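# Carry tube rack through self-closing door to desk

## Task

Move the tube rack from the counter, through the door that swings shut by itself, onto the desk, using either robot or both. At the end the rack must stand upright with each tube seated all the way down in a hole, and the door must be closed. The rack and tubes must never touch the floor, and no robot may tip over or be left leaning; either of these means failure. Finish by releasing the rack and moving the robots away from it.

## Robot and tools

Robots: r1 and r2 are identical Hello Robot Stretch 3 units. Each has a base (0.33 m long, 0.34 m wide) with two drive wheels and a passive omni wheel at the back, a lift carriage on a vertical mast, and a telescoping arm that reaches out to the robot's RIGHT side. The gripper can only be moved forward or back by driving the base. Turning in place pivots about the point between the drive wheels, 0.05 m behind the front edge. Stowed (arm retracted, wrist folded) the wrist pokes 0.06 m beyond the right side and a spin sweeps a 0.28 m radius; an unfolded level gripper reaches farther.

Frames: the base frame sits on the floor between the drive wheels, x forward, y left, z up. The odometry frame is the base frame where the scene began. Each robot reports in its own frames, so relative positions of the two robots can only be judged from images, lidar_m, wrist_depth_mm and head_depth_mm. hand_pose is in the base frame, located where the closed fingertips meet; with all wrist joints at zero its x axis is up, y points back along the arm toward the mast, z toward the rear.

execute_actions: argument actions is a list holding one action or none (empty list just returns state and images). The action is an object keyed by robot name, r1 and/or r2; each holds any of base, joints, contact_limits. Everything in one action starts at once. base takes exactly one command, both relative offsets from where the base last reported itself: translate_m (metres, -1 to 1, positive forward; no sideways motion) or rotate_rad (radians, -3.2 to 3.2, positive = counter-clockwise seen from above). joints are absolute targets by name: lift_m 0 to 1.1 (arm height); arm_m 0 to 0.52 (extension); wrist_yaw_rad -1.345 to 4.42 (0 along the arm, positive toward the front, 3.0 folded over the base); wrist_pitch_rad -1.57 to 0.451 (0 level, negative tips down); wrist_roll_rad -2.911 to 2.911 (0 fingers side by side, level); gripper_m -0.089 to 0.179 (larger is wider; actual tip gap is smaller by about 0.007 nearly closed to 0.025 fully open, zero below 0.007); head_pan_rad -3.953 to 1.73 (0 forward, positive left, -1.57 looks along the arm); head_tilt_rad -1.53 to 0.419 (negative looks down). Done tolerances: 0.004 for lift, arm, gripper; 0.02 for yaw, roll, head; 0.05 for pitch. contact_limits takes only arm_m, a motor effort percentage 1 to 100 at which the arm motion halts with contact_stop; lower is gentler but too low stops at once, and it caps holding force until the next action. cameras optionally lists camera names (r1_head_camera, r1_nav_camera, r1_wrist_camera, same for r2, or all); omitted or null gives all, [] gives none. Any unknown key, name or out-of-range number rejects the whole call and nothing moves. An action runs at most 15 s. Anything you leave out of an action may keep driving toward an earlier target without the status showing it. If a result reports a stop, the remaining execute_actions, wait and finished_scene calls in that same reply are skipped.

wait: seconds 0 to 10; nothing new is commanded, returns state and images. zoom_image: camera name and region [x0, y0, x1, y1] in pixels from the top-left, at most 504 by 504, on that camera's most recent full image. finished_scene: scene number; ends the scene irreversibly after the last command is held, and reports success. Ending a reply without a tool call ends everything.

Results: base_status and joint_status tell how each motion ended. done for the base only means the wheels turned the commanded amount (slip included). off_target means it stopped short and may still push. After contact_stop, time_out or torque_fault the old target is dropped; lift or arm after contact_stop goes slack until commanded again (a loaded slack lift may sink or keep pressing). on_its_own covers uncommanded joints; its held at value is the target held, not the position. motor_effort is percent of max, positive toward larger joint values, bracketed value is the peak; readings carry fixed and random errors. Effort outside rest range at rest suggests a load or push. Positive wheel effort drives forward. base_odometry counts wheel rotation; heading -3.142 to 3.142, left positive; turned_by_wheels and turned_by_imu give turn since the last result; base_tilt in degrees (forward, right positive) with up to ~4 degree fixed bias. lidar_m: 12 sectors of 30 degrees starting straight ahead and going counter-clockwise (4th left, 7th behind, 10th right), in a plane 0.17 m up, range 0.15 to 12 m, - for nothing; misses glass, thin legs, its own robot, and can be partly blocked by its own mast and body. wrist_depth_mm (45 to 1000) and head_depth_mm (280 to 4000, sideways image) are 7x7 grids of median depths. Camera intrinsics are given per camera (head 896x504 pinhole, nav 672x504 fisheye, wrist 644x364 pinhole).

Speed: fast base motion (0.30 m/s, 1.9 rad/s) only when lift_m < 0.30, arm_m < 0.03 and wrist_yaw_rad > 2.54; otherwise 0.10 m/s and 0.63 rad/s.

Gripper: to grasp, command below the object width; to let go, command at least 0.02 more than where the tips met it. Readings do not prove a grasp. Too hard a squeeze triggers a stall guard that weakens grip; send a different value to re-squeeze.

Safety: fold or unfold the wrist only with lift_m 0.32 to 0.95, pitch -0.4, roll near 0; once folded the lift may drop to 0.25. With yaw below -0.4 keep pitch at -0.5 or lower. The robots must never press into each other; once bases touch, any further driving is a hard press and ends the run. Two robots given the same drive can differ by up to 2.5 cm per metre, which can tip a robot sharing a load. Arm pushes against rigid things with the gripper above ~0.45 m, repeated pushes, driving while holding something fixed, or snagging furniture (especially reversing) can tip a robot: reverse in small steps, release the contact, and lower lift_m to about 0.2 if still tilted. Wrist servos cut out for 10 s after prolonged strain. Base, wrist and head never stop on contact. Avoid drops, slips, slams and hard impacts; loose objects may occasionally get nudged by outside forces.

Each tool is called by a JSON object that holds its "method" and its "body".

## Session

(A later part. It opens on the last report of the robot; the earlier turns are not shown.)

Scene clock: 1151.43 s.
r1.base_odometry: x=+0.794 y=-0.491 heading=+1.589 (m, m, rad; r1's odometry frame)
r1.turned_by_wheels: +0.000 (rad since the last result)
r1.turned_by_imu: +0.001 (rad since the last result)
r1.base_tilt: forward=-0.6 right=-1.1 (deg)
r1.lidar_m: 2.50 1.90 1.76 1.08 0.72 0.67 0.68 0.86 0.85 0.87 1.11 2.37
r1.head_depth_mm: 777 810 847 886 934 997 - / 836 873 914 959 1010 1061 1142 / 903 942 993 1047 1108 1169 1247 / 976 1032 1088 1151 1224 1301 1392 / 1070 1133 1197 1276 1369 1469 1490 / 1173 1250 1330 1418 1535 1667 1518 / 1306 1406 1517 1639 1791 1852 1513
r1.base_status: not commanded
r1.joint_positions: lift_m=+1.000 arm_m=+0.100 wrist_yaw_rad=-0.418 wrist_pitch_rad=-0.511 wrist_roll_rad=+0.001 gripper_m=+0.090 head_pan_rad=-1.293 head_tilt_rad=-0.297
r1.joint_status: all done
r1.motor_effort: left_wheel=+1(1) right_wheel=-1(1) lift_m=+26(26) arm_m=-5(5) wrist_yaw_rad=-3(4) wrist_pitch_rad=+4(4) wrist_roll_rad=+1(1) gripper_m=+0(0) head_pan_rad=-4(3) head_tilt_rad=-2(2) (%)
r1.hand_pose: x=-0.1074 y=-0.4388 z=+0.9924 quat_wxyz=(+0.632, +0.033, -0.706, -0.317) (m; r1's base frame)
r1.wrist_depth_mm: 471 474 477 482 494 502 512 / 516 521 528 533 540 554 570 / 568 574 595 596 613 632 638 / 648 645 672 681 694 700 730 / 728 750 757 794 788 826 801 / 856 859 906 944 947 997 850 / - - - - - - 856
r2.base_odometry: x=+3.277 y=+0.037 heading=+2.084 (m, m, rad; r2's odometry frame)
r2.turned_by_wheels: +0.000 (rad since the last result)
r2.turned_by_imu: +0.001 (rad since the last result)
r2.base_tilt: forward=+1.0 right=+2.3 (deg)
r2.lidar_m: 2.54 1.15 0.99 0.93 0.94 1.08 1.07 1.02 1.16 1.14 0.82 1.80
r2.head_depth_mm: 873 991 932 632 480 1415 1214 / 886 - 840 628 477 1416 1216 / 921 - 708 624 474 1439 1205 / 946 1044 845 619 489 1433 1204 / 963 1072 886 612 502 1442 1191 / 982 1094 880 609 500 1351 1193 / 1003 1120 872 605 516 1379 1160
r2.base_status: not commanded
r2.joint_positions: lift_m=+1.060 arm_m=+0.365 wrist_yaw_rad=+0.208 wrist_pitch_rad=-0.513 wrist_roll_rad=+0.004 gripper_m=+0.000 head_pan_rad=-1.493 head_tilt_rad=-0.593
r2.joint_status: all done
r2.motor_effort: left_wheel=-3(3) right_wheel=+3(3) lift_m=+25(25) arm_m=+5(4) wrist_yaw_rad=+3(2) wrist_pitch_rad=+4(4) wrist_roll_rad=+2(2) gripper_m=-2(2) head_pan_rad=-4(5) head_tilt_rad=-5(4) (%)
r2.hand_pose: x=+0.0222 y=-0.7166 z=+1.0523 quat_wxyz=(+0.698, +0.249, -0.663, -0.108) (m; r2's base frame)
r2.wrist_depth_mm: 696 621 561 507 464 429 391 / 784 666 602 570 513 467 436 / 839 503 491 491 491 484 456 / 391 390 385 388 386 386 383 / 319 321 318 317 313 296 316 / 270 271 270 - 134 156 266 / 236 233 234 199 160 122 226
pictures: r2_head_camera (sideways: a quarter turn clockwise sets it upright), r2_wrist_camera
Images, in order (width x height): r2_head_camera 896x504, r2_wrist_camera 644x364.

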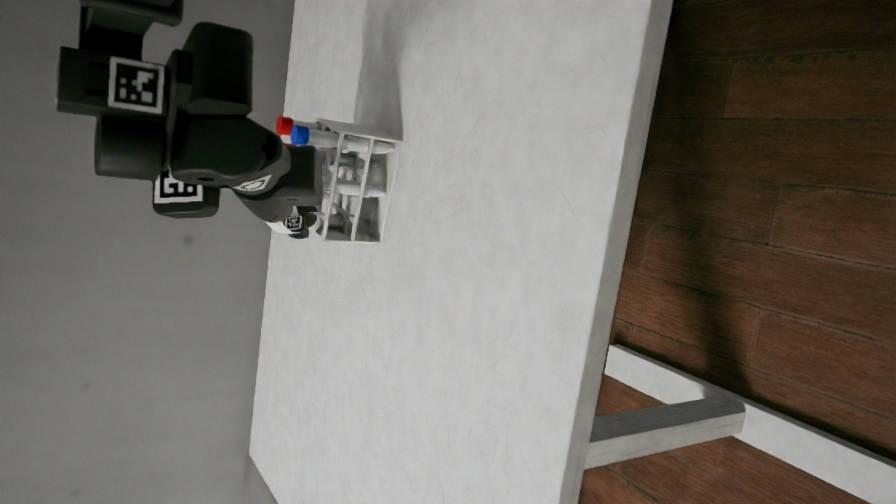

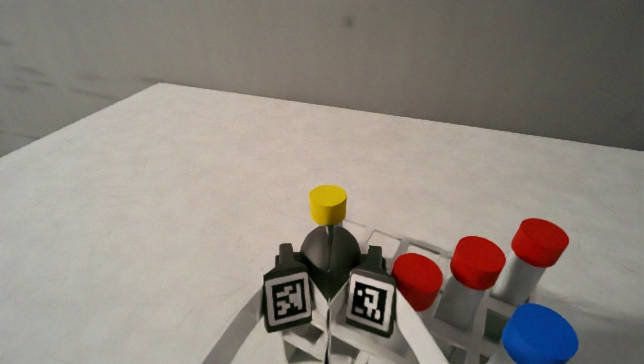

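{"method": "execute_actions", "body": {"actions": [{"r2": {"joints": {"lift_m": 1.1}}}], "cameras": []}}

{"method": "execute_actions", "body": {"actions": [{"r2": {"joints": {"arm_m": 0.397}, "contact_limits": {"arm_m": 12}}}], "cameras": []}}

{"method": "execute_actions", "body": {"actions": [{"r2": {"joints": {"lift_m": 1.08}}}], "cameras": ["r2_wrist_camera", "r2_head_camera"]}}

Scene clock: 1158.93 s.
r1.base_odometry: x=+0.794 y=-0.491 heading=+1.589 (m, m, rad; r1's odometry frame)
r1.turned_by_wheels: +0.000 (rad since the last result)
r1.turned_by_imu: +0.001 (rad since the last result)
r1.base_tilt: forward=-0.6 right=-1.1 (deg)
r1.lidar_m: 2.52 1.90 1.76 1.08 0.73 0.67 0.68 0.86 0.85 0.87 1.11 2.36
r1.head_depth_mm: 778 811 846 886 937 992 - / 836 872 914 958 1012 1064 1143 / 898 945 992 1047 1102 1175 1245 / 977 1029 1086 1150 1226 1307 1394 / 1070 1128 1200 1277 1362 1479 1488 / 1178 1250 1332 1417 1546 1674 1523 / 1310 1404 1517 1645 1786 1856 1512
r1.base_status: not commanded
r1.joint_positions: lift_m=+1.000 arm_m=+0.100 wrist_yaw_rad=-0.418 wrist_pitch_rad=-0.511 wrist_roll_rad=+0.001 gripper_m=+0.090 head_pan_rad=-1.293 head_tilt_rad=-0.297
r1.joint_status: not commanded
r1.motor_effort: left_wheel=+1(1) right_wheel=-1(1) lift_m=+27(27) arm_m=-5(5) wrist_yaw_rad=-3(3) wrist_pitch_rad=+3(4) wrist_roll_rad=+1(1) gripper_m=+0(1) head_pan_rad=-4(5) head_tilt_rad=-2(1) (%)
r1.hand_pose: x=-0.1074 y=-0.4388 z=+0.9924 quat_wxyz=(+0.632, +0.033, -0.706, -0.317) (m; r1's base frame)
r1.wrist_depth_mm: 469 470 467 483 496 503 513 / 510 516 531 528 549 555 572 / 573 573 582 595 609 611 643 / 639 656 667 690 687 712 722 / 744 745 772 787 779 839 815 / 844 875 899 907 972 979 868 / - - - - - - 867
r2.base_odometry: x=+3.277 y=+0.037 heading=+2.084 (m, m, rad; r2's odometry frame)
r2.turned_by_wheels: +0.000 (rad since the last result)
r2.turned_by_imu: +0.001 (rad since the last result)
r2.base_tilt: forward=+1.0 right=+2.3 (deg)
r2.lidar_m: 2.53 1.15 0.98 0.92 0.94 1.08 1.06 1.02 1.16 1.14 0.82 1.80
r2.head_depth_mm: - 1001 932 634 479 1412 1209 / - 1031 863 627 477 1405 1215 / 915 - 708 622 474 1438 1209 / 944 1039 842 618 486 1435 1208 / 964 1073 892 614 501 1434 1197 / 983 1098 880 609 500 1346 1192 / 1002 1121 872 605 515 1378 1159
r2.base_status: not commanded
r2.joint_positions: lift_m=+1.100 arm_m=+0.365 wrist_yaw_rad=+0.208 wrist_pitch_rad=-0.513 wrist_roll_rad=+0.004 gripper_m=+0.000 head_pan_rad=-1.493 head_tilt_rad=-0.593
r2.joint_status: all done
r2.motor_effort: left_wheel=-3(2) right_wheel=+3(3) lift_m=+40(41) arm_m=+5(5) wrist_yaw_rad=+2(1) wrist_pitch_rad=+4(4) wrist_roll_rad=+2(2) gripper_m=-4(4) head_pan_rad=-5(4) head_tilt_rad=-6(5) (%)
r2.hand_pose: x=+0.0222 y=-0.7166 z=+1.0917 quat_wxyz=(+0.698, +0.249, -0.663, -0.108) (m; r2's base frame)
r2.wrist_depth_mm: 711 628 568 506 466 426 398 / 794 708 622 569 516 467 430 / 938 575 576 566 550 510 467 / 458 450 448 445 446 448 447 / 372 372 371 388 371 366 365 / 312 319 314 - 311 296 310 / 274 274 271 208 172 197 270
pictures: none
No camera images: the call's "cameras" was empty. Leave "cameras" out to get every camera's image.

Scene clock: 1160.17 s.
r1.base_odometry: x=+0.794 y=-0.491 heading=+1.589 (m, m, rad; r1's odometry frame)
r1.turned_by_wheels: +0.000 (rad since the last result)
r1.turned_by_imu: +0.000 (rad since the last result)
r1.base_tilt: forward=-0.6 right=-1.1 (deg)
r1.lidar_m: 2.51 1.90 1.76 1.09 0.72 0.67 0.68 0.86 0.85 0.87 1.11 2.37
r1.head_depth_mm: 776 810 847 886 931 994 - / 835 872 915 962 1009 1060 1144 / 901 944 994 1043 1105 1175 1247 / 979 1030 1092 1149 1220 1300 1391 / 1066 1135 1202 1275 1372 1469 1490 / 1173 1248 1332 1418 1540 1673 1514 / 1314 1412 1509 1633 1794 1865 1509
r1.base_status: not commanded
r1.joint_positions: lift_m=+1.000 arm_m=+0.100 wrist_yaw_rad=-0.418 wrist_pitch_rad=-0.511 wrist_roll_rad=+0.001 gripper_m=+0.090 head_pan_rad=-1.293 head_tilt_rad=-0.297
r1.joint_status: not commanded
r1.motor_effort: left_wheel=+1(1) right_wheel=+0(1) lift_m=+27(27) arm_m=-5(5) wrist_yaw_rad=-3(3) wrist_pitch_rad=+4(3) wrist_roll_rad=+1(1) gripper_m=+1(0) head_pan_rad=-4(4) head_tilt_rad=-2(1) (%)
r1.hand_pose: x=-0.1074 y=-0.4388 z=+0.9924 quat_wxyz=(+0.632, +0.033, -0.706, -0.317) (m; r1's base frame)
r1.wrist_depth_mm: 469 468 477 480 491 502 511 / 509 522 524 525 546 559 566 / 570 577 595 591 613 627 637 / 630 661 673 688 692 715 723 / 728 741 758 796 795 825 805 / 841 866 916 919 957 976 842 / - - - - - - 862
r2.base_odometry: x=+3.277 y=+0.037 heading=+2.084 (m, m, rad; r2's odometry frame)
r2.turned_by_wheels: +0.000 (rad since the last result)
r2.turned_by_imu: +0.000 (rad since the last result)
r2.base_tilt: forward=+1.1 right=+2.3 (deg)
r2.lidar_m: 2.54 1.15 0.98 0.93 0.94 1.09 1.06 1.02 1.15 1.14 0.82 1.80
r2.head_depth_mm: - 997 928 633 480 1410 1214 / - 1030 861 629 477 1413 1206 / 912 - 738 623 475 1435 1209 / 944 1044 840 619 488 1433 1202 / 964 1067 887 614 502 1433 1200 / 982 1092 880 609 500 1348 1191 / 1002 1121 872 603 515 1379 1164
r2.base_status: not commanded
r2.joint_positions: lift_m=+1.100 arm_m=+0.397 wrist_yaw_rad=+0.208 wrist_pitch_rad=-0.513 wrist_roll_rad=+0.004 gripper_m=+0.000 head_pan_rad=-1.493 head_tilt_rad=-0.593
r2.joint_status: all done
r2.motor_effort: left_wheel=-3(3) right_wheel=+3(3) lift_m=+40(40) arm_m=+5(5) wrist_yaw_rad=+2(2) wrist_pitch_rad=+4(4) wrist_roll_rad=+2(2) gripper_m=-2(3) head_pan_rad=-4(5) head_tilt_rad=-4(5) (%)
r2.contact_limits: arm_m 12 (drawing in: default 30, maximum 49; extending or still: default 41, maximum 68)
r2.hand_pose: x=+0.0222 y=-0.7485 z=+1.0917 quat_wxyz=(+0.698, +0.249, -0.663, -0.108) (m; r2's base frame)
r2.wrist_depth_mm: 653 583 522 487 438 405 378 / 750 671 582 519 486 438 405 / 848 576 577 550 521 474 434 / 460 452 447 453 447 443 444 / 370 371 378 390 372 367 365 / 315 315 314 - 313 313 311 / 274 275 272 202 148 157 269
pictures: none
No camera images: the call's "cameras" was empty. Leave "cameras" out to get every camera's image.

Scene clock: 1161.23 s.
r1.base_odometry: x=+0.794 y=-0.491 heading=+1.589 (m, m, rad; r1's odometry frame)
r1.turned_by_wheels: +0.000 (rad since the last result)
r1.turned_by_imu: +0.000 (rad since the last result)
r1.base_tilt: forward=-0.6 right=-1.1 (deg)
r1.lidar_m: 2.51 1.90 1.76 1.09 0.73 0.67 0.68 0.86 0.85 0.88 1.11 2.37
r1.head_depth_mm: 776 812 846 885 933 995 - / 835 869 914 960 1009 1068 1144 / 900 945 993 1047 1104 1171 1245 / 976 1028 1088 1146 1220 1308 1397 / 1068 1127 1196 1278 1363 1470 1485 / 1175 1247 1334 1419 1550 1668 1516 / 1316 1404 1506 1637 1791 1856 1507
r1.base_status: not commanded
r1.joint_positions: lift_m=+1.000 arm_m=+0.100 wrist_yaw_rad=-0.418 wrist_pitch_rad=-0.511 wrist_roll_rad=+0.001 gripper_m=+0.090 head_pan_rad=-1.293 head_tilt_rad=-0.297
r1.joint_status: not commanded
r1.motor_effort: left_wheel=+1(1) right_wheel=-1(1) lift_m=+27(26) arm_m=-5(5) wrist_yaw_rad=-3(3) wrist_pitch_rad=+3(4) wrist_roll_rad=+1(1) gripper_m=+0(1) head_pan_rad=-4(4) head_tilt_rad=-1(1) (%)
r1.hand_pose: x=-0.1074 y=-0.4388 z=+0.9924 quat_wxyz=(+0.632, +0.033, -0.706, -0.317) (m; r1's base frame)
r1.wrist_depth_mm: 464 476 476 478 495 508 517 / 513 519 523 531 546 556 564 / 568 586 589 599 613 623 644 / 636 649 665 679 691 709 740 / 727 741 756 773 790 819 806 / 841 869 911 946 950 966 849 / - - - - - - 849
r2.base_odometry: x=+3.277 y=+0.037 heading=+2.084 (m, m, rad; r2's odometry frame)
r2.turned_by_wheels: +0.000 (rad since the last result)
r2.turned_by_imu: +0.000 (rad since the last result)
r2.base_tilt: forward=+1.1 right=+2.3 (deg)
r2.lidar_m: 2.53 1.15 0.99 0.92 0.94 1.08 1.06 1.02 1.16 1.14 0.82 1.80
r2.head_depth_mm: 861 994 928 632 480 1406 1215 / 880 1039 864 628 477 1410 1211 / 910 - 710 623 474 1447 1206 / 946 1047 840 620 487 1439 1203 / 962 1069 887 614 501 1428 1194 / 982 1094 881 610 501 1342 1198 / 1006 1120 870 605 515 1374 1164
r2.base_status: not commanded
r2.joint_positions: lift_m=+1.080 arm_m=+0.397 wrist_yaw_rad=+0.209 wrist_pitch_rad=-0.500 wrist_roll_rad=+0.004 gripper_m=+0.000 head_pan_rad=-1.493 head_tilt_rad=-0.593
r2.joint_status: all done
r2.motor_effort: left_wheel=-3(2) right_wheel=+3(4) lift_m=+23(33) arm_m=+4(5) wrist_yaw_rad=+3(2) wrist_pitch_rad=+0(4) wrist_roll_rad=+2(2) gripper_m=-2(2) head_pan_rad=-5(5) head_tilt_rad=-5(5) (%)
r2.hand_pose: x=+0.0226 y=-0.7504 z=+1.0751 quat_wxyz=(+0.699, +0.245, -0.664, -0.103) (m; r2's base frame)
r2.wrist_depth_mm: 650 578 529 474 439 403 370 / 718 648 585 519 481 439 401 / 828 558 565 545 508 475 443 / 435 429 431 431 426 427 424 / 351 354 347 362 351 354 347 / 296 298 300 - 288 300 296 / 260 256 256 212 141 154 256
pictures: r2_head_camera (sideways: a quarter turn clockwise sets it upright), r2_wrist_camera
Images, in order (width x height): r2_head_camera 896x504, r2_wrist_camera 644x364.

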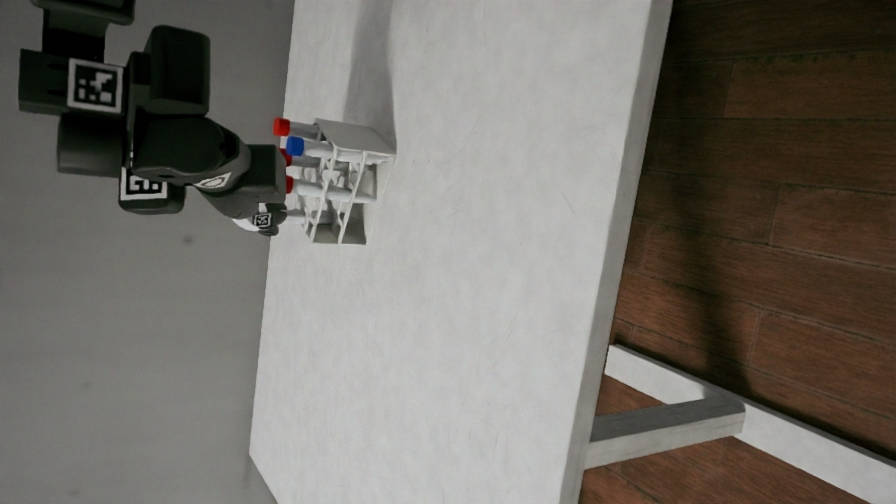

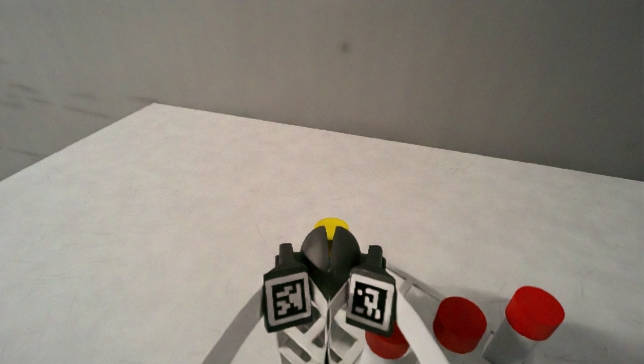

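{"method": "execute_actions", "body": {"actions": [{"r2": {"joints": {"lift_m": 1.1, "arm_m": 0.36}}}], "cameras": ["r2_wrist_camera", "r2_head_camera"]}}

Scene clock: 1166.23 s.
r1.base_odometry: x=+0.794 y=-0.491 heading=+1.589 (m, m, rad; r1's odometry frame)
r1.turned_by_wheels: +0.000 (rad since the last result)
r1.turned_by_imu: +0.001 (rad since the last result)
r1.base_tilt: forward=-0.7 right=-1.0 (deg)
r1.lidar_m: 2.52 1.90 1.76 1.08 0.72 0.67 0.68 0.86 0.85 0.88 1.11 2.37
r1.head_depth_mm: 779 811 845 884 934 994 - / 832 874 915 960 1009 1065 1140 / 900 946 991 1047 1106 1170 1246 / 980 1029 1082 1152 1223 1306 1391 / 1072 1128 1200 1274 1373 1471 1495 / 1176 1247 1337 1423 1539 1669 1520 / 1308 1408 1506 1640 1792 1865 1505
r1.base_status: not commanded
r1.joint_positions: lift_m=+1.000 arm_m=+0.100 wrist_yaw_rad=-0.418 wrist_pitch_rad=-0.511 wrist_roll_rad=+0.001 gripper_m=+0.090 head_pan_rad=-1.293 head_tilt_rad=-0.297
r1.joint_status: not commanded
r1.motor_effort: left_wheel=+1(1) right_wheel=-1(1) lift_m=+26(26) arm_m=-5(5) wrist_yaw_rad=-3(3) wrist_pitch_rad=+4(4) wrist_roll_rad=+1(1) gripper_m=+1(0) head_pan_rad=-4(4) head_tilt_rad=-2(1) (%)
r1.hand_pose: x=-0.1074 y=-0.4388 z=+0.9924 quat_wxyz=(+0.632, +0.033, -0.706, -0.317) (m; r1's base frame)
r1.wrist_depth_mm: 470 475 473 477 495 498 508 / 516 523 524 531 546 563 565 / 573 576 588 589 604 631 640 / 638 648 671 686 695 705 737 / 744 742 752 779 787 823 805 / 841 854 906 907 942 967 850 / - - - - - - 856
r2.base_odometry: x=+3.277 y=+0.037 heading=+2.084 (m, m, rad; r2's odometry frame)
r2.turned_by_wheels: +0.000 (rad since the last result)
r2.turned_by_imu: +0.001 (rad since the last result)
r2.base_tilt: forward=+1.0 right=+2.3 (deg)
r2.lidar_m: 2.53 1.15 0.98 0.92 0.94 1.08 1.06 1.03 1.16 1.14 0.82 1.80
r2.head_depth_mm: - 1003 932 633 480 1418 1215 / - 1029 864 626 477 1414 1217 / 914 - 710 623 474 1444 1207 / 946 1040 841 617 488 1434 1204 / 965 1070 889 614 502 1426 1199 / 982 1096 881 609 500 1347 1192 / 1004 1121 870 605 516 1387 1163
r2.base_status: not commanded
r2.joint_positions: lift_m=+1.100 arm_m=+0.360 wrist_yaw_rad=+0.209 wrist_pitch_rad=-0.512 wrist_roll_rad=+0.004 gripper_m=+0.000 head_pan_rad=-1.493 head_tilt_rad=-0.593
r2.joint_status: all done
r2.motor_effort: left_wheel=-3(3) right_wheel=+3(3) lift_m=+40(41) arm_m=-5(3) wrist_yaw_rad=+3(1) wrist_pitch_rad=+4(4) wrist_roll_rad=+2(2) gripper_m=-3(3) head_pan_rad=-5(4) head_tilt_rad=-4(5) (%)
r2.hand_pose: x=+0.0223 y=-0.7123 z=+1.0919 quat_wxyz=(+0.698, +0.249, -0.663, -0.108) (m; r2's base frame)
r2.wrist_depth_mm: 700 634 567 515 465 427 403 / 793 703 618 558 513 462 436 / 912 575 561 565 541 511 473 / 451 450 446 449 450 450 447 / 371 374 369 379 364 372 368 / 317 316 316 - 189 226 313 / 271 274 275 260 196 259 272
pictures: r2_head_camera (sideways: a quarter turn clockwise sets it upright), r2_wrist_camera
Images, in order (width x height): r2_head_camera 896x504, r2_wrist_camera 644x364.

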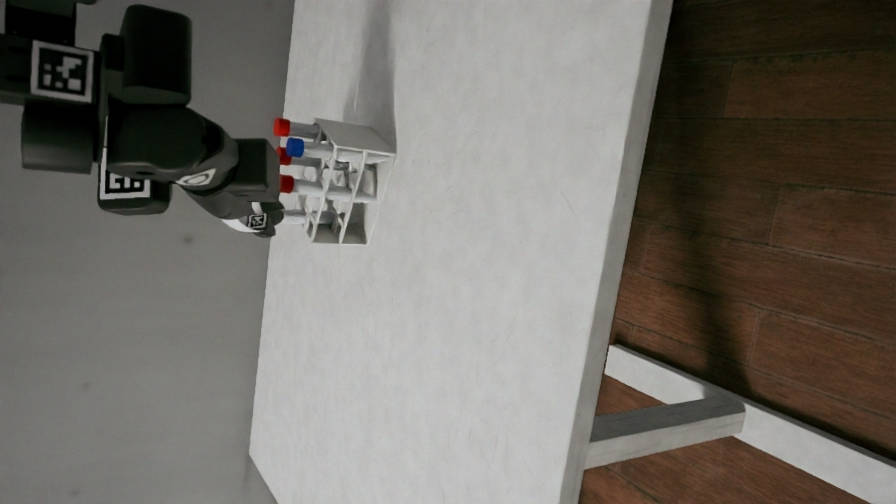

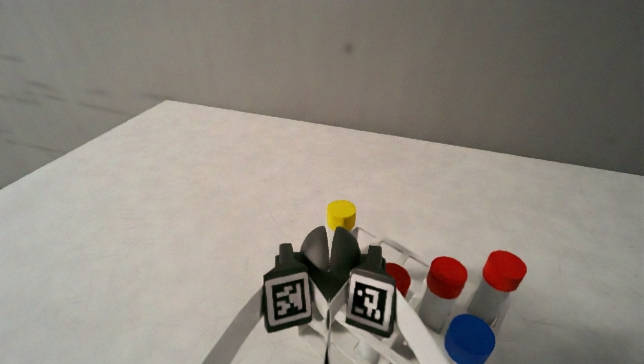

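{"method": "execute_actions", "body": {"actions": [{"r2": {"joints": {"arm_m": 0.12}}}], "cameras": []}}

{"method": "execute_actions", "body": {"actions": [{"r2": {"joints": {"lift_m": 0.92, "wrist_pitch_rad": 0.08, "wrist_yaw_rad": 0.1}}}], "cameras": ["r2_wrist_camera"]}}

Scene clock: 1176.93 s.
r1.base_odometry: x=+0.794 y=-0.491 heading=+1.589 (m, m, rad; r1's odometry frame)
r1.turned_by_wheels: +0.000 (rad since the last result)
r1.turned_by_imu: +0.002 (rad since the last result)
r1.base_tilt: forward=-0.6 right=-1.0 (deg)
r1.lidar_m: 2.51 1.91 1.76 1.09 0.73 0.67 0.68 0.86 0.85 0.87 1.11 2.37
r1.head_depth_mm: 778 809 847 884 935 994 - / 833 873 913 959 1008 1063 1143 / 901 944 992 1047 1105 1173 1246 / 975 1028 1086 1152 1224 1304 1399 / 1066 1131 1197 1278 1364 1474 1484 / 1176 1249 1338 1417 1543 1669 1516 / 1304 1405 1512 1637 1798 1868 1508
r1.base_status: not commanded
r1.joint_positions: lift_m=+1.000 arm_m=+0.100 wrist_yaw_rad=-0.418 wrist_pitch_rad=-0.511 wrist_roll_rad=+0.001 gripper_m=+0.090 head_pan_rad=-1.293 head_tilt_rad=-0.297
r1.joint_status: not commanded
r1.motor_effort: left_wheel=+1(1) right_wheel=-1(1) lift_m=+27(26) arm_m=-5(5) wrist_yaw_rad=-2(3) wrist_pitch_rad=+3(4) wrist_roll_rad=+1(1) gripper_m=+0(1) head_pan_rad=-4(4) head_tilt_rad=-2(2) (%)
r1.hand_pose: x=-0.1074 y=-0.4388 z=+0.9924 quat_wxyz=(+0.632, +0.033, -0.706, -0.317) (m; r1's base frame)
r1.wrist_depth_mm: 462 465 474 479 492 500 505 / 512 520 517 527 545 556 560 / 565 577 590 601 612 617 639 / 638 658 670 676 690 712 737 / 729 749 762 778 773 832 799 / 860 861 895 924 951 974 844 / - - - - - - 854
r2.base_odometry: x=+3.277 y=+0.037 heading=+2.084 (m, m, rad; r2's odometry frame)
r2.turned_by_wheels: +0.000 (rad since the last result)
r2.turned_by_imu: +0.001 (rad since the last result)
r2.base_tilt: forward=+1.0 right=+2.3 (deg)
r2.lidar_m: 2.53 1.15 0.99 0.93 0.94 1.08 1.06 1.02 1.15 1.14 0.82 1.80
r2.head_depth_mm: - - - 634 480 1411 1217 / - - - 602 477 1408 1214 / 926 - - 584 474 1444 1204 / 944 1048 899 618 488 1437 1199 / 963 1072 888 613 502 1426 1198 / 984 1095 880 609 500 1348 1189 / 1003 1121 871 605 515 1375 1161
r2.base_status: not commanded
r2.joint_positions: lift_m=+1.100 arm_m=+0.120 wrist_yaw_rad=+0.209 wrist_pitch_rad=-0.513 wrist_roll_rad=+0.004 gripper_m=+0.000 head_pan_rad=-1.493 head_tilt_rad=-0.593
r2.joint_status: all done
r2.motor_effort: left_wheel=-3(2) right_wheel=+3(3) lift_m=+40(40) arm_m=-4(5) wrist_yaw_rad=+1(1) wrist_pitch_rad=+4(4) wrist_roll_rad=+2(2) gripper_m=-3(2) head_pan_rad=-4(5) head_tilt_rad=-5(5) (%)
r2.hand_pose: x=+0.0224 y=-0.4722 z=+1.0918 quat_wxyz=(+0.698, +0.250, -0.662, -0.108) (m; r2's base frame)
r2.wrist_depth_mm: - 904 808 743 691 616 574 / - - 822 751 740 669 624 / - 581 571 583 380 563 575 / 453 451 454 457 411 447 451 / 376 373 367 382 368 373 365 / 317 321 319 - 315 310 312 / 275 276 273 271 271 273 271
pictures: none
No camera images: the call's "cameras" was empty. Leave "cameras" out to get every camera's image.

Scene clock: 1179.40 s.
r1.base_odometry: x=+0.794 y=-0.491 heading=+1.589 (m, m, rad; r1's odometry frame)
r1.turned_by_wheels: +0.000 (rad since the last result)
r1.turned_by_imu: +0.000 (rad since the last result)
r1.base_tilt: forward=-0.6 right=-1.0 (deg)
r1.lidar_m: 2.52 1.90 1.77 1.08 0.72 0.67 0.68 0.86 0.85 0.88 1.11 2.37
r1.head_depth_mm: 780 810 850 885 933 996 - / 835 873 915 958 1008 1066 1140 / 900 944 992 1048 1107 1172 1244 / 977 1029 1086 1155 1221 1304 1390 / 1068 1130 1196 1273 1368 1471 1494 / 1174 1248 1332 1424 1535 1667 1522 / 1306 1408 1511 1647 1792 1854 1512
r1.base_status: not commanded
r1.joint_positions: lift_m=+1.000 arm_m=+0.100 wrist_yaw_rad=-0.418 wrist_pitch_rad=-0.511 wrist_roll_rad=+0.001 gripper_m=+0.090 head_pan_rad=-1.293 head_tilt_rad=-0.297
r1.joint_status: not commanded
r1.motor_effort: left_wheel=+1(2) right_wheel=-1(0) lift_m=+26(27) arm_m=-5(5) wrist_yaw_rad=-3(3) wrist_pitch_rad=+4(4) wrist_roll_rad=+1(1) gripper_m=+0(1) head_pan_rad=-4(4) head_tilt_rad=-1(1) (%)
r1.hand_pose: x=-0.1074 y=-0.4388 z=+0.9924 quat_wxyz=(+0.632, +0.033, -0.706, -0.317) (m; r1's base frame)
r1.wrist_depth_mm: 466 475 473 482 497 503 510 / 506 521 528 532 547 561 568 / 561 575 588 602 609 624 647 / 643 650 664 671 695 709 727 / 723 746 756 788 779 833 797 / 846 853 904 906 943 987 874 / - - - - - - 863
r2.base_odometry: x=+3.277 y=+0.037 heading=+2.084 (m, m, rad; r2's odometry frame)
r2.turned_by_wheels: +0.000 (rad since the last result)
r2.turned_by_imu: +0.000 (rad since the last result)
r2.base_tilt: forward=+1.0 right=+2.2 (deg)
r2.lidar_m: 2.53 1.15 0.98 0.92 0.94 1.08 1.06 1.02 1.15 1.14 0.82 1.80
r2.head_depth_mm: 892 984 930 696 - 1375 1219 / 908 1004 866 690 - 1377 1217 / 924 1025 714 - - 1380 1204 / 943 1047 841 619 487 1444 1204 / 963 1073 889 614 501 1433 1201 / 985 1099 880 610 501 1346 1199 / 1002 1119 870 605 515 1378 1164
r2.base_status: not commanded
r2.joint_positions: lift_m=+0.920 arm_m=+0.120 wrist_yaw_rad=+0.102 wrist_pitch_rad=+0.058 wrist_roll_rad=+0.004 gripper_m=+0.000 head_pan_rad=-1.493 head_tilt_rad=-0.593
r2.joint_status: all done
r2.motor_effort: left_wheel=-3(3) right_wheel=+3(3) lift_m=+25(33) arm_m=-5(4) wrist_yaw_rad=-2(2) wrist_pitch_rad=+7(8) wrist_roll_rad=+2(2) gripper_m=-2(3) head_pan_rad=-4(4) head_tilt_rad=-5(5) (%)
r2.hand_pose: x=+0.0048 y=-0.5212 z=+1.0498 quat_wxyz=(+0.704, +0.016, -0.708, +0.056) (m; r2's base frame)
r2.wrist_depth_mm: 948 846 813 761 737 668 629 / 991 907 827 785 733 680 660 / 958 882 835 781 732 695 667 / - 884 850 773 733 687 648 / - 618 614 562 379 647 642 / 365 369 376 - 359 387 390 / 264 265 267 264 267 276 275
pictures: r2_wrist_camera
Images, in order (width x height): r2_wrist_camera 644x364.

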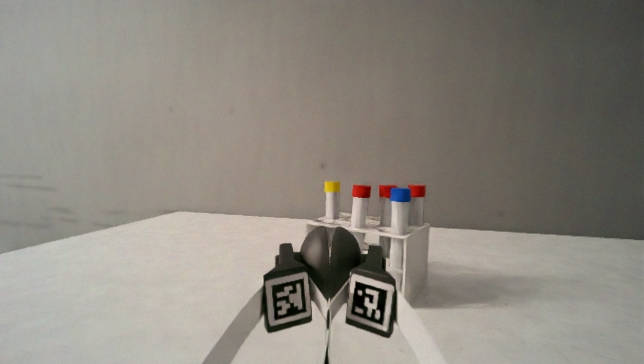

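{"method": "zoom_image", "body": {"camera": "r2_wrist_camera", "region": [270, 150, 470, 290]}}

Region (270, 150, 470, 290) of r2_wrist_camera's 644x364 image, scaled by 2.520; it fills the top 353 rows of this view, and the rest is white.

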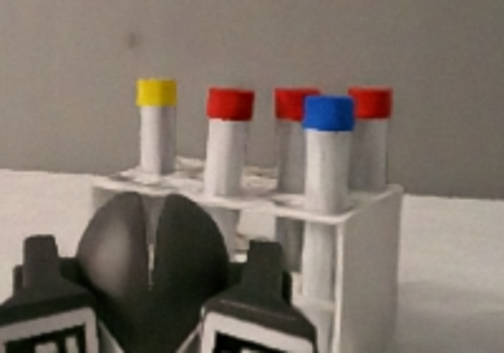

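{"method": "execute_actions", "body": {"actions": [{"r2": {"joints": {"lift_m": 0.90, "gripper_m": 0.179}}}], "cameras": ["r2_wrist_camera"]}}

{"method": "zoom_image", "body": {"camera": "r2_wrist_camera", "region": [270, 150, 470, 290]}}

Scene clock: 1198.93 s.
r1.base_odometry: x=+0.794 y=-0.491 heading=+1.589 (m, m, rad; r1's odometry frame)
r1.turned_by_wheels: +0.000 (rad since the last result)
r1.turned_by_imu: +0.001 (rad since the last result)
r1.base_tilt: forward=-0.6 right=-1.1 (deg)
r1.lidar_m: 2.52 1.90 1.77 1.09 0.73 0.67 0.68 0.86 0.85 0.88 1.11 2.38
r1.head_depth_mm: 776 810 846 885 935 994 - / 836 874 913 958 1009 1061 1141 / 898 944 990 1048 1105 1171 1250 / 976 1031 1088 1151 1220 1307 1394 / 1069 1129 1202 1279 1364 1470 1498 / 1173 1248 1339 1421 1537 1675 1511 / 1311 1407 1518 1632 1795 1859 1509
r1.base_status: not commanded
r1.joint_positions: lift_m=+1.000 arm_m=+0.100 wrist_yaw_rad=-0.418 wrist_pitch_rad=-0.511 wrist_roll_rad=+0.001 gripper_m=+0.090 head_pan_rad=-1.293 head_tilt_rad=-0.297
r1.joint_status: not commanded
r1.motor_effort: left_wheel=+1(1) right_wheel=-1(1) lift_m=+26(26) arm_m=-5(5) wrist_yaw_rad=-3(3) wrist_pitch_rad=+3(4) wrist_roll_rad=+1(1) gripper_m=+0(1) head_pan_rad=-3(4) head_tilt_rad=-2(2) (%)
r1.hand_pose: x=-0.1074 y=-0.4388 z=+0.9924 quat_wxyz=(+0.632, +0.033, -0.706, -0.317) (m; r1's base frame)
r1.wrist_depth_mm: 467 476 476 479 497 508 514 / 520 517 524 527 541 553 565 / 570 583 590 598 621 622 635 / 636 651 657 680 699 701 729 / 728 743 765 779 793 841 795 / 851 869 906 906 939 968 840 / - - - - - - 860
r2.base_odometry: x=+3.277 y=+0.037 heading=+2.084 (m, m, rad; r2's odometry frame)
r2.turned_by_wheels: +0.000 (rad since the last result)
r2.turned_by_imu: +0.001 (rad since the last result)
r2.base_tilt: forward=+1.0 right=+2.3 (deg)
r2.lidar_m: 2.53 1.15 0.99 0.93 0.94 1.08 1.07 1.02 1.16 1.14 0.83 1.80
r2.head_depth_mm: 891 984 929 662 - - 1213 / 908 1005 865 628 - 1339 1210 / 929 1028 722 703 - 1369 1206 / 945 1045 842 647 480 1433 1204 / 964 1073 888 590 502 1429 1197 / 980 1093 881 609 500 1344 1190 / 1006 1119 873 605 515 1378 1165
r2.base_status: not commanded
r2.joint_positions: lift_m=+0.900 arm_m=+0.120 wrist_yaw_rad=+0.102 wrist_pitch_rad=+0.058 wrist_roll_rad=+0.004 gripper_m=+0.179 head_pan_rad=-1.493 head_tilt_rad=-0.593
r2.joint_status: all done
r2.motor_effort: left_wheel=-2(3) right_wheel=+3(3) lift_m=+25(26) arm_m=-4(5) wrist_yaw_rad=-2(2) wrist_pitch_rad=+7(7) wrist_roll_rad=+2(2) gripper_m=+0(99) head_pan_rad=-5(5) head_tilt_rad=-5(5) (%)
r2.hand_pose: x=+0.0048 y=-0.5212 z=+1.0299 quat_wxyz=(+0.704, +0.016, -0.708, +0.056) (m; r2's base frame)
r2.wrist_depth_mm: 932 891 789 779 726 683 639 / 970 873 804 774 732 685 651 / 962 902 865 778 740 681 657 / - 911 837 791 723 706 657 / 943 533 550 412 375 574 585 / 345 321 329 331 333 339 343 / - 225 235 237 237 240 -
pictures: r2_wrist_camera
Images, in order (width x height): r2_wrist_camera 644x364.

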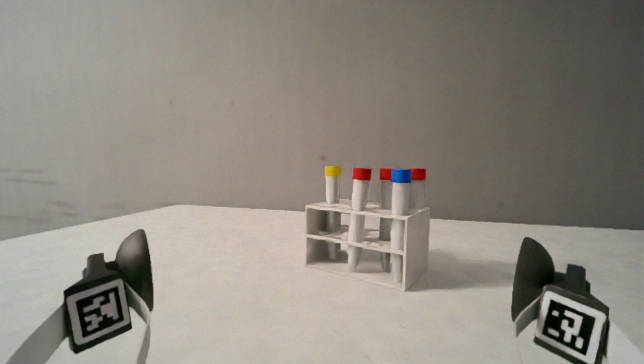

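Region (270, 150, 470, 290) of r2_wrist_camera's 644x364 image, scaled by 2.520; it fills the top 353 rows of this view, and the rest is white.

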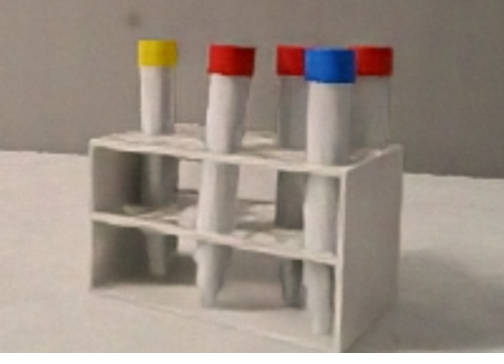

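{"method": "execute_actions", "body": {"actions": [{"r2": {"joints": {"lift_m": 1.055, "wrist_pitch_rad": -0.3, "gripper_m": 0.0}}}], "cameras": []}}

{"method": "execute_actions", "body": {"actions": [{"r2": {"joints": {"arm_m": 0.32}, "contact_limits": {"arm_m": 12}}}], "cameras": ["r2_wrist_camera"]}}

Scene clock: 1237.60 s.
r1.base_odometry: x=+0.794 y=-0.491 heading=+1.589 (m, m, rad; r1's odometry frame)
r1.turned_by_wheels: +0.000 (rad since the last result)
r1.turned_by_imu: +0.001 (rad since the last result)
r1.base_tilt: forward=-0.7 right=-1.0 (deg)
r1.lidar_m: 2.51 1.90 1.76 1.08 0.72 0.67 0.68 0.86 0.85 0.87 1.11 2.37
r1.head_depth_mm: 780 809 846 886 933 993 - / 836 872 914 960 1008 1062 1144 / 900 944 992 1049 1107 1173 1247 / 975 1025 1088 1149 1219 1306 1391 / 1068 1127 1197 1277 1364 1465 1496 / 1171 1249 1330 1428 1549 1668 1521 / 1309 1407 1516 1642 1795 1861 1515
r1.base_status: not commanded
r1.joint_positions: lift_m=+1.000 arm_m=+0.100 wrist_yaw_rad=-0.418 wrist_pitch_rad=-0.511 wrist_roll_rad=+0.001 gripper_m=+0.090 head_pan_rad=-1.293 head_tilt_rad=-0.297
r1.joint_status: not commanded
r1.motor_effort: left_wheel=+1(1) right_wheel=-1(1) lift_m=+26(26) arm_m=-5(5) wrist_yaw_rad=-3(3) wrist_pitch_rad=+4(4) wrist_roll_rad=+1(1) gripper_m=+0(0) head_pan_rad=-3(4) head_tilt_rad=-1(1) (%)
r1.hand_pose: x=-0.1074 y=-0.4388 z=+0.9924 quat_wxyz=(+0.632, +0.033, -0.706, -0.317) (m; r1's base frame)
r1.wrist_depth_mm: 467 473 474 479 491 504 508 / 516 513 528 528 545 558 569 / 565 579 584 599 616 625 635 / 639 661 672 681 688 716 740 / 728 741 759 790 789 828 810 / 846 861 916 891 966 960 859 / - - - - - - 864
r2.base_odometry: x=+3.277 y=+0.037 heading=+2.084 (m, m, rad; r2's odometry frame)
r2.turned_by_wheels: +0.000 (rad since the last result)
r2.turned_by_imu: +0.001 (rad since the last result)
r2.base_tilt: forward=+1.0 right=+2.3 (deg)
r2.lidar_m: 2.53 1.15 0.98 0.93 0.94 1.08 1.07 1.02 1.16 1.14 0.83 1.80
r2.head_depth_mm: 884 - - 578 479 1413 1217 / 908 967 - - 478 1413 1215 / 928 998 - - 474 1447 1211 / 945 1050 844 617 488 1440 1199 / 958 1071 888 614 502 1429 1199 / 985 1096 881 610 500 1347 1191 / 1004 1120 869 604 514 1381 1167
r2.base_status: not commanded
r2.joint_positions: lift_m=+1.055 arm_m=+0.120 wrist_yaw_rad=+0.102 wrist_pitch_rad=-0.314 wrist_roll_rad=+0.004 gripper_m=+0.000 head_pan_rad=-1.493 head_tilt_rad=-0.593
r2.joint_status: all done
r2.motor_effort: left_wheel=-3(2) right_wheel=+3(3) lift_m=+40(41) arm_m=-5(4) wrist_yaw_rad=-2(2) wrist_pitch_rad=+5(6) wrist_roll_rad=+2(2) gripper_m=-3(98) head_pan_rad=-4(4) head_tilt_rad=-5(5) (%)
r2.hand_pose: x=+0.0025 y=-0.5003 z=+1.0913 quat_wxyz=(+0.702, +0.146, -0.693, -0.076) (m; r2's base frame)
r2.wrist_depth_mm: 833 821 748 699 674 627 598 / 905 831 804 755 712 673 614 / - 908 817 791 735 725 665 / - 566 561 443 447 564 576 / 431 425 426 440 403 427 428 / 338 341 341 - 341 341 344 / 284 283 285 281 279 285 284
pictures: none
No camera images: the call's "cameras" was empty. Leave "cameras" out to get every camera's image.

Scene clock: 1240.30 s.
r1.base_odometry: x=+0.794 y=-0.491 heading=+1.589 (m, m, rad; r1's odometry frame)
r1.turned_by_wheels: +0.000 (rad since the last result)
r1.turned_by_imu: +0.000 (rad since the last result)
r1.base_tilt: forward=-0.6 right=-1.1 (deg)
r1.lidar_m: 2.51 1.90 1.76 1.09 0.73 0.67 0.68 0.86 0.85 0.88 1.11 2.37
r1.head_depth_mm: 777 811 848 888 932 994 - / 835 874 916 958 1008 1063 1139 / 904 947 993 1046 1105 1171 1249 / 979 1027 1086 1149 1225 1307 1393 / 1067 1129 1203 1280 1372 1469 1496 / 1172 1242 1334 1421 1544 1667 1517 / 1312 1402 1520 1631 1802 1862 1501
r1.base_status: not commanded
r1.joint_positions: lift_m=+1.000 arm_m=+0.100 wrist_yaw_rad=-0.418 wrist_pitch_rad=-0.511 wrist_roll_rad=+0.001 gripper_m=+0.090 head_pan_rad=-1.293 head_tilt_rad=-0.297
r1.joint_status: not commanded
r1.motor_effort: left_wheel=+1(1) right_wheel=-1(1) lift_m=+26(27) arm_m=-5(5) wrist_yaw_rad=-3(3) wrist_pitch_rad=+4(4) wrist_roll_rad=+1(1) gripper_m=+0(0) head_pan_rad=-4(4) head_tilt_rad=-1(2) (%)
r1.hand_pose: x=-0.1074 y=-0.4388 z=+0.9924 quat_wxyz=(+0.632, +0.033, -0.706, -0.317) (m; r1's base frame)
r1.wrist_depth_mm: 466 472 477 479 494 498 505 / 515 519 527 531 550 555 568 / 571 584 588 594 619 625 636 / 632 651 667 682 690 714 723 / 726 747 770 770 792 839 796 / 857 865 910 927 962 998 853 / - - - - - - 865
r2.base_odometry: x=+3.277 y=+0.037 heading=+2.084 (m, m, rad; r2's odometry frame)
r2.turned_by_wheels: +0.000 (rad since the last result)
r2.turned_by_imu: +0.000 (rad since the last result)
r2.base_tilt: forward=+1.0 right=+2.3 (deg)
r2.lidar_m: 2.52 1.15 0.98 0.92 0.94 1.08 1.06 1.02 1.16 1.13 0.82 1.80
r2.head_depth_mm: 877 984 873 633 480 1412 1220 / 896 - 813 628 478 1408 1210 / 922 1026 739 624 475 1441 1211 / 945 1045 840 618 487 1437 1200 / 965 1067 889 614 502 1425 1197 / 981 1100 880 610 500 1348 1193 / 1006 1120 871 605 515 1371 1159
r2.base_status: not commanded
r2.joint_positions: lift_m=+1.055 arm_m=+0.320 wrist_yaw_rad=+0.101 wrist_pitch_rad=-0.314 wrist_roll_rad=+0.004 gripper_m=+0.000 head_pan_rad=-1.493 head_tilt_rad=-0.593
r2.joint_status: all done
r2.motor_effort: left_wheel=-3(2) right_wheel=+3(3) lift_m=+40(40) arm_m=+4(7) wrist_yaw_rad=-1(1) wrist_pitch_rad=+5(5) wrist_roll_rad=+2(2) gripper_m=-3(2) head_pan_rad=-4(4) head_tilt_rad=-5(5) (%)
r2.contact_limits: arm_m 12 (drawing in: default 30, maximum 49; extending or still: default 41, maximum 68)
r2.hand_pose: x=+0.0022 y=-0.6997 z=+1.0913 quat_wxyz=(+0.702, +0.146, -0.693, -0.076) (m; r2's base frame)
r2.wrist_depth_mm: 635 593 557 526 494 468 441 / 690 638 604 568 524 493 465 / 742 683 640 593 554 525 491 / 789 563 572 574 573 553 520 / 426 437 431 454 420 429 429 / 339 338 342 - 195 343 338 / 281 278 283 227 200 284 284
pictures: r2_wrist_camera
Images, in order (width x height): r2_wrist_camera 644x364.

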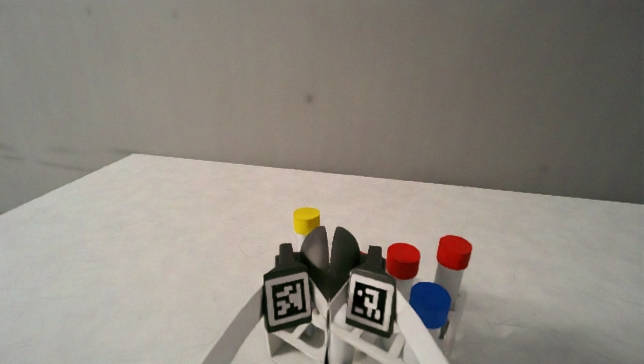

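{"method": "execute_actions", "body": {"actions": [{"r2": {"joints": {"lift_m": 1.07, "wrist_yaw_rad": 0.16}}}], "cameras": []}}

{"method": "execute_actions", "body": {"actions": [{"r2": {"joints": {"arm_m": 0.36}, "contact_limits": {"arm_m": 12}}}], "cameras": ["r2_wrist_camera", "r2_head_camera"]}}

Scene clock: 1250.47 s.
r1.base_odometry: x=+0.794 y=-0.491 heading=+1.589 (m, m, rad; r1's odometry frame)
r1.turned_by_wheels: +0.000 (rad since the last result)
r1.turned_by_imu: +0.001 (rad since the last result)
r1.base_tilt: forward=-0.7 right=-1.1 (deg)
r1.lidar_m: 2.51 1.90 1.76 1.08 0.72 0.67 0.68 0.86 0.85 0.88 1.11 2.37
r1.head_depth_mm: 778 812 846 887 936 995 - / 835 871 915 963 1013 1063 1140 / 900 948 994 1050 1108 1171 1247 / 978 1029 1084 1151 1217 1304 1399 / 1071 1129 1196 1277 1364 1477 1486 / 1178 1249 1336 1417 1537 1665 1518 / 1314 1404 1512 1634 1786 1869 1509
r1.base_status: not commanded
r1.joint_positions: lift_m=+1.000 arm_m=+0.100 wrist_yaw_rad=-0.418 wrist_pitch_rad=-0.511 wrist_roll_rad=+0.001 gripper_m=+0.090 head_pan_rad=-1.293 head_tilt_rad=-0.297
r1.joint_status: not commanded
r1.motor_effort: left_wheel=+1(1) right_wheel=-1(1) lift_m=+27(26) arm_m=-5(5) wrist_yaw_rad=-3(2) wrist_pitch_rad=+3(4) wrist_roll_rad=+1(1) gripper_m=+0(1) head_pan_rad=-4(4) head_tilt_rad=-2(1) (%)
r1.hand_pose: x=-0.1074 y=-0.4388 z=+0.9924 quat_wxyz=(+0.632, +0.033, -0.706, -0.317) (m; r1's base frame)
r1.wrist_depth_mm: 460 472 471 478 496 507 515 / 508 520 532 530 544 557 571 / 571 570 589 598 612 618 642 / 642 657 663 677 695 711 728 / 722 729 755 785 775 831 807 / 855 887 908 930 931 968 844 / - - - - - - 859
r2.base_odometry: x=+3.277 y=+0.037 heading=+2.084 (m, m, rad; r2's odometry frame)
r2.turned_by_wheels: +0.000 (rad since the last result)
r2.turned_by_imu: +0.001 (rad since the last result)
r2.base_tilt: forward=+1.0 right=+2.3 (deg)
r2.lidar_m: 2.53 1.15 0.99 0.93 0.94 1.08 1.06 1.02 1.16 1.14 0.82 1.80
r2.head_depth_mm: 863 953 932 634 480 1410 1214 / 887 - 839 629 477 1413 1215 / 919 - 717 622 475 1442 1210 / 942 1044 840 619 487 1434 1199 / 964 1069 893 614 501 1423 1199 / 982 1096 881 610 500 1342 1192 / 1002 1119 872 605 515 1383 1161
r2.base_status: not commanded
r2.joint_positions: lift_m=+1.070 arm_m=+0.320 wrist_yaw_rad=+0.158 wrist_pitch_rad=-0.315 wrist_roll_rad=+0.004 gripper_m=+0.000 head_pan_rad=-1.493 head_tilt_rad=-0.593
r2.joint_status: all done
r2.motor_effort: left_wheel=-3(3) right_wheel=+3(3) lift_m=+40(41) arm_m=+5(5) wrist_yaw_rad=+2(4) wrist_pitch_rad=+5(5) wrist_roll_rad=+2(2) gripper_m=-3(2) head_pan_rad=-5(4) head_tilt_rad=-6(5) (%)
r2.hand_pose: x=+0.0157 y=-0.6979 z=+1.1062 quat_wxyz=(+0.704, +0.166, -0.688, -0.056) (m; r2's base frame)
r2.wrist_depth_mm: 674 634 582 524 490 465 430 / 748 682 607 561 517 491 455 / 814 727 663 603 553 513 482 / 907 605 603 599 586 546 513 / 453 449 446 473 451 453 448 / 361 357 361 - 241 343 361 / 298 299 300 264 204 291 299
pictures: none
No camera images: the call's "cameras" was empty. Leave "cameras" out to get every camera's image.

Scene clock: 1251.83 s.
r1.base_odometry: x=+0.794 y=-0.491 heading=+1.589 (m, m, rad; r1's odometry frame)
r1.turned_by_wheels: +0.000 (rad since the last result)
r1.turned_by_imu: +0.000 (rad since the last result)
r1.base_tilt: forward=-0.6 right=-1.0 (deg)
r1.lidar_m: 2.51 1.90 1.77 1.09 0.72 0.67 0.68 0.86 0.85 0.87 1.11 2.37
r1.head_depth_mm: 778 811 845 886 933 993 - / 834 871 915 960 1010 1063 1142 / 901 943 993 1045 1107 1171 1253 / 977 1031 1087 1147 1223 1306 1394 / 1067 1128 1200 1282 1368 1477 1488 / 1176 1248 1329 1420 1548 1668 1514 / 1312 1407 1519 1647 1804 1845 1516
r1.base_status: not commanded
r1.joint_positions: lift_m=+1.000 arm_m=+0.100 wrist_yaw_rad=-0.418 wrist_pitch_rad=-0.511 wrist_roll_rad=+0.001 gripper_m=+0.090 head_pan_rad=-1.293 head_tilt_rad=-0.297
r1.joint_status: not commanded
r1.motor_effort: left_wheel=+1(1) right_wheel=-1(1) lift_m=+26(26) arm_m=-5(5) wrist_yaw_rad=-2(3) wrist_pitch_rad=+4(4) wrist_roll_rad=+1(1) gripper_m=+1(0) head_pan_rad=-3(5) head_tilt_rad=-2(1) (%)
r1.hand_pose: x=-0.1074 y=-0.4388 z=+0.9924 quat_wxyz=(+0.632, +0.033, -0.706, -0.317) (m; r1's base frame)
r1.wrist_depth_mm: 467 475 473 483 497 505 507 / 516 521 524 535 547 558 568 / 563 583 590 595 606 633 636 / 629 645 668 692 693 712 728 / 735 743 758 783 782 828 804 / 850 861 911 919 967 988 855 / - - - - - - 858
r2.base_odometry: x=+3.277 y=+0.037 heading=+2.084 (m, m, rad; r2's odometry frame)
r2.turned_by_wheels: +0.000 (rad since the last result)
r2.turned_by_imu: +0.000 (rad since the last result)
r2.base_tilt: forward=+1.0 right=+2.3 (deg)
r2.lidar_m: 2.52 1.15 0.98 0.93 0.94 1.08 1.06 1.02 1.15 1.14 0.82 1.80
r2.head_depth_mm: 865 975 931 632 479 1417 1218 / 883 - 865 628 477 1405 1217 / 915 - 713 625 475 1446 1209 / 946 1045 842 618 489 1435 1204 / 967 1072 890 614 501 1433 1195 / 980 1093 878 610 500 1347 1197 / 1001 1122 869 605 514 1379 1166
r2.base_status: not commanded
r2.joint_positions: lift_m=+1.070 arm_m=+0.360 wrist_yaw_rad=+0.158 wrist_pitch_rad=-0.315 wrist_roll_rad=+0.004 gripper_m=+0.000 head_pan_rad=-1.493 head_tilt_rad=-0.593
r2.joint_status: all done
r2.motor_effort: left_wheel=-2(3) right_wheel=+3(3) lift_m=+40(40) arm_m=+5(4) wrist_yaw_rad=+2(2) wrist_pitch_rad=+5(5) wrist_roll_rad=+2(2) gripper_m=-3(3) head_pan_rad=-5(4) head_tilt_rad=-5(5) (%)
r2.contact_limits: arm_m 12 (drawing in: default 30, maximum 49; extending or still: default 41, maximum 68)
r2.hand_pose: x=+0.0158 y=-0.7379 z=+1.1062 quat_wxyz=(+0.704, +0.166, -0.688, -0.056) (m; r2's base frame)
r2.wrist_depth_mm: 638 584 531 490 463 432 404 / 695 625 574 524 493 462 424 / 772 688 611 570 521 485 447 / 836 590 606 583 548 514 478 / 447 449 454 475 457 455 448 / 357 356 363 - 360 360 359 / 300 300 301 220 166 282 302
pictures: r2_head_camera (sideways: a quarter turn clockwise sets it upright), r2_wrist_camera
Images, in order (width x height): r2_head_camera 896x504, r2_wrist_camera 644x364.

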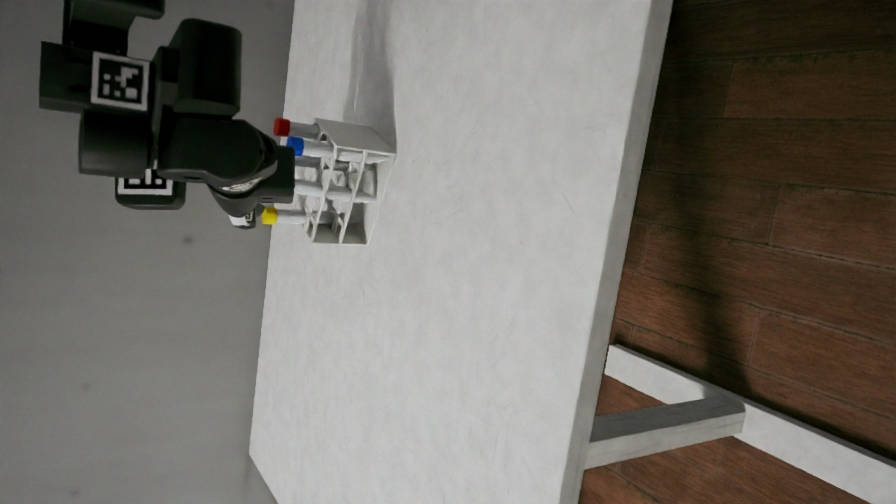

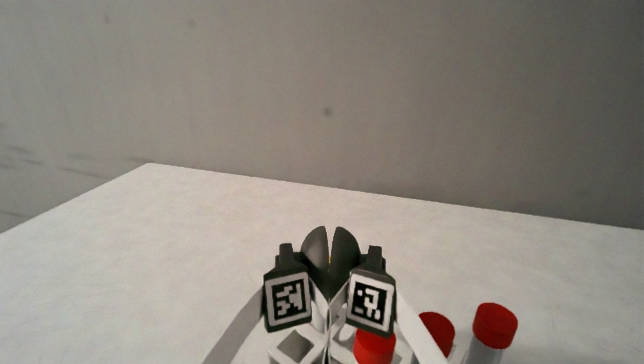

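{"method": "execute_actions", "body": {"actions": [{"r2": {"joints": {"arm_m": 0.385}, "contact_limits": {"arm_m": 12}}}], "cameras": ["r2_wrist_camera"]}}

Scene clock: 1256.37 s.
r1.base_odometry: x=+0.794 y=-0.491 heading=+1.589 (m, m, rad; r1's odometry frame)
r1.turned_by_wheels: +0.000 (rad since the last result)
r1.turned_by_imu: +0.001 (rad since the last result)
r1.base_tilt: forward=-0.6 right=-1.1 (deg)
r1.lidar_m: 2.51 1.90 1.77 1.09 0.72 0.67 0.68 0.86 0.85 0.87 1.11 2.37
r1.head_depth_mm: 776 813 847 886 933 993 - / 837 874 915 960 1010 1063 1142 / 901 944 993 1050 1110 1171 1248 / 976 1030 1086 1151 1219 1303 1393 / 1068 1132 1200 1278 1371 1468 1491 / 1175 1245 1334 1416 1548 1676 1517 / 1309 1407 1513 1635 1795 1849 1509
r1.base_status: not commanded
r1.joint_positions: lift_m=+1.000 arm_m=+0.100 wrist_yaw_rad=-0.418 wrist_pitch_rad=-0.511 wrist_roll_rad=+0.001 gripper_m=+0.090 head_pan_rad=-1.293 head_tilt_rad=-0.297
r1.joint_status: not commanded
r1.motor_effort: left_wheel=+1(1) right_wheel=-1(1) lift_m=+26(26) arm_m=-4(5) wrist_yaw_rad=-3(3) wrist_pitch_rad=+4(4) wrist_roll_rad=+1(1) gripper_m=+1(0) head_pan_rad=-4(4) head_tilt_rad=-2(1) (%)
r1.hand_pose: x=-0.1074 y=-0.4388 z=+0.9924 quat_wxyz=(+0.632, +0.033, -0.706, -0.317) (m; r1's base frame)
r1.wrist_depth_mm: 468 472 477 482 499 501 513 / 509 516 531 528 550 553 570 / 571 571 592 595 619 629 641 / 648 662 666 677 709 702 725 / 722 755 766 772 794 827 814 / 861 855 901 922 959 994 842 / - - - - - - 862
r2.base_odometry: x=+3.277 y=+0.037 heading=+2.084 (m, m, rad; r2's odometry frame)
r2.turned_by_wheels: +0.000 (rad since the last result)
r2.turned_by_imu: +0.001 (rad since the last result)
r2.base_tilt: forward=+1.0 right=+2.3 (deg)
r2.lidar_m: 2.53 1.15 0.98 0.93 0.94 1.08 1.07 1.02 1.15 1.14 0.82 1.80
r2.head_depth_mm: 866 988 933 633 480 1412 1213 / 881 - 863 629 477 1412 1210 / 915 - 715 625 475 1442 1212 / 945 1045 839 618 487 1441 1200 / 963 1073 889 614 501 1431 1197 / 983 1094 877 609 500 1346 1193 / 1002 1116 871 604 515 1381 1166
r2.base_status: not commanded
r2.joint_positions: lift_m=+1.070 arm_m=+0.385 wrist_yaw_rad=+0.159 wrist_pitch_rad=-0.315 wrist_roll_rad=+0.004 gripper_m=+0.000 head_pan_rad=-1.493 head_tilt_rad=-0.593
r2.joint_status: all done
r2.motor_effort: left_wheel=-2(3) right_wheel=+3(3) lift_m=+40(40) arm_m=+4(3) wrist_yaw_rad=+3(1) wrist_pitch_rad=+5(5) wrist_roll_rad=+2(2) gripper_m=-3(3) head_pan_rad=-5(4) head_tilt_rad=-4(5) (%)
r2.contact_limits: arm_m 12 (drawing in: default 30, maximum 49; extending or still: default 41, maximum 68)
r2.hand_pose: x=+0.0158 y=-0.7629 z=+1.1062 quat_wxyz=(+0.704, +0.166, -0.688, -0.056) (m; r2's base frame)
r2.wrist_depth_mm: 614 551 505 470 434 402 384 / 669 610 549 505 464 430 406 / 741 644 595 541 502 460 426 / 803 594 592 570 527 484 448 / 445 440 450 466 445 451 447 / 358 361 361 - 363 359 362 / 297 297 298 205 298 299 298
pictures: r2_wrist_camera
Images, in order (width x height): r2_wrist_camera 644x364.

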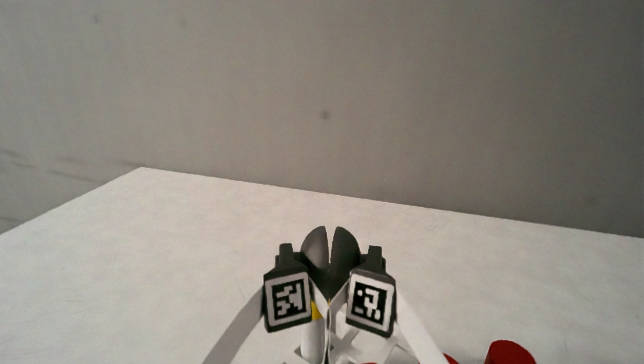

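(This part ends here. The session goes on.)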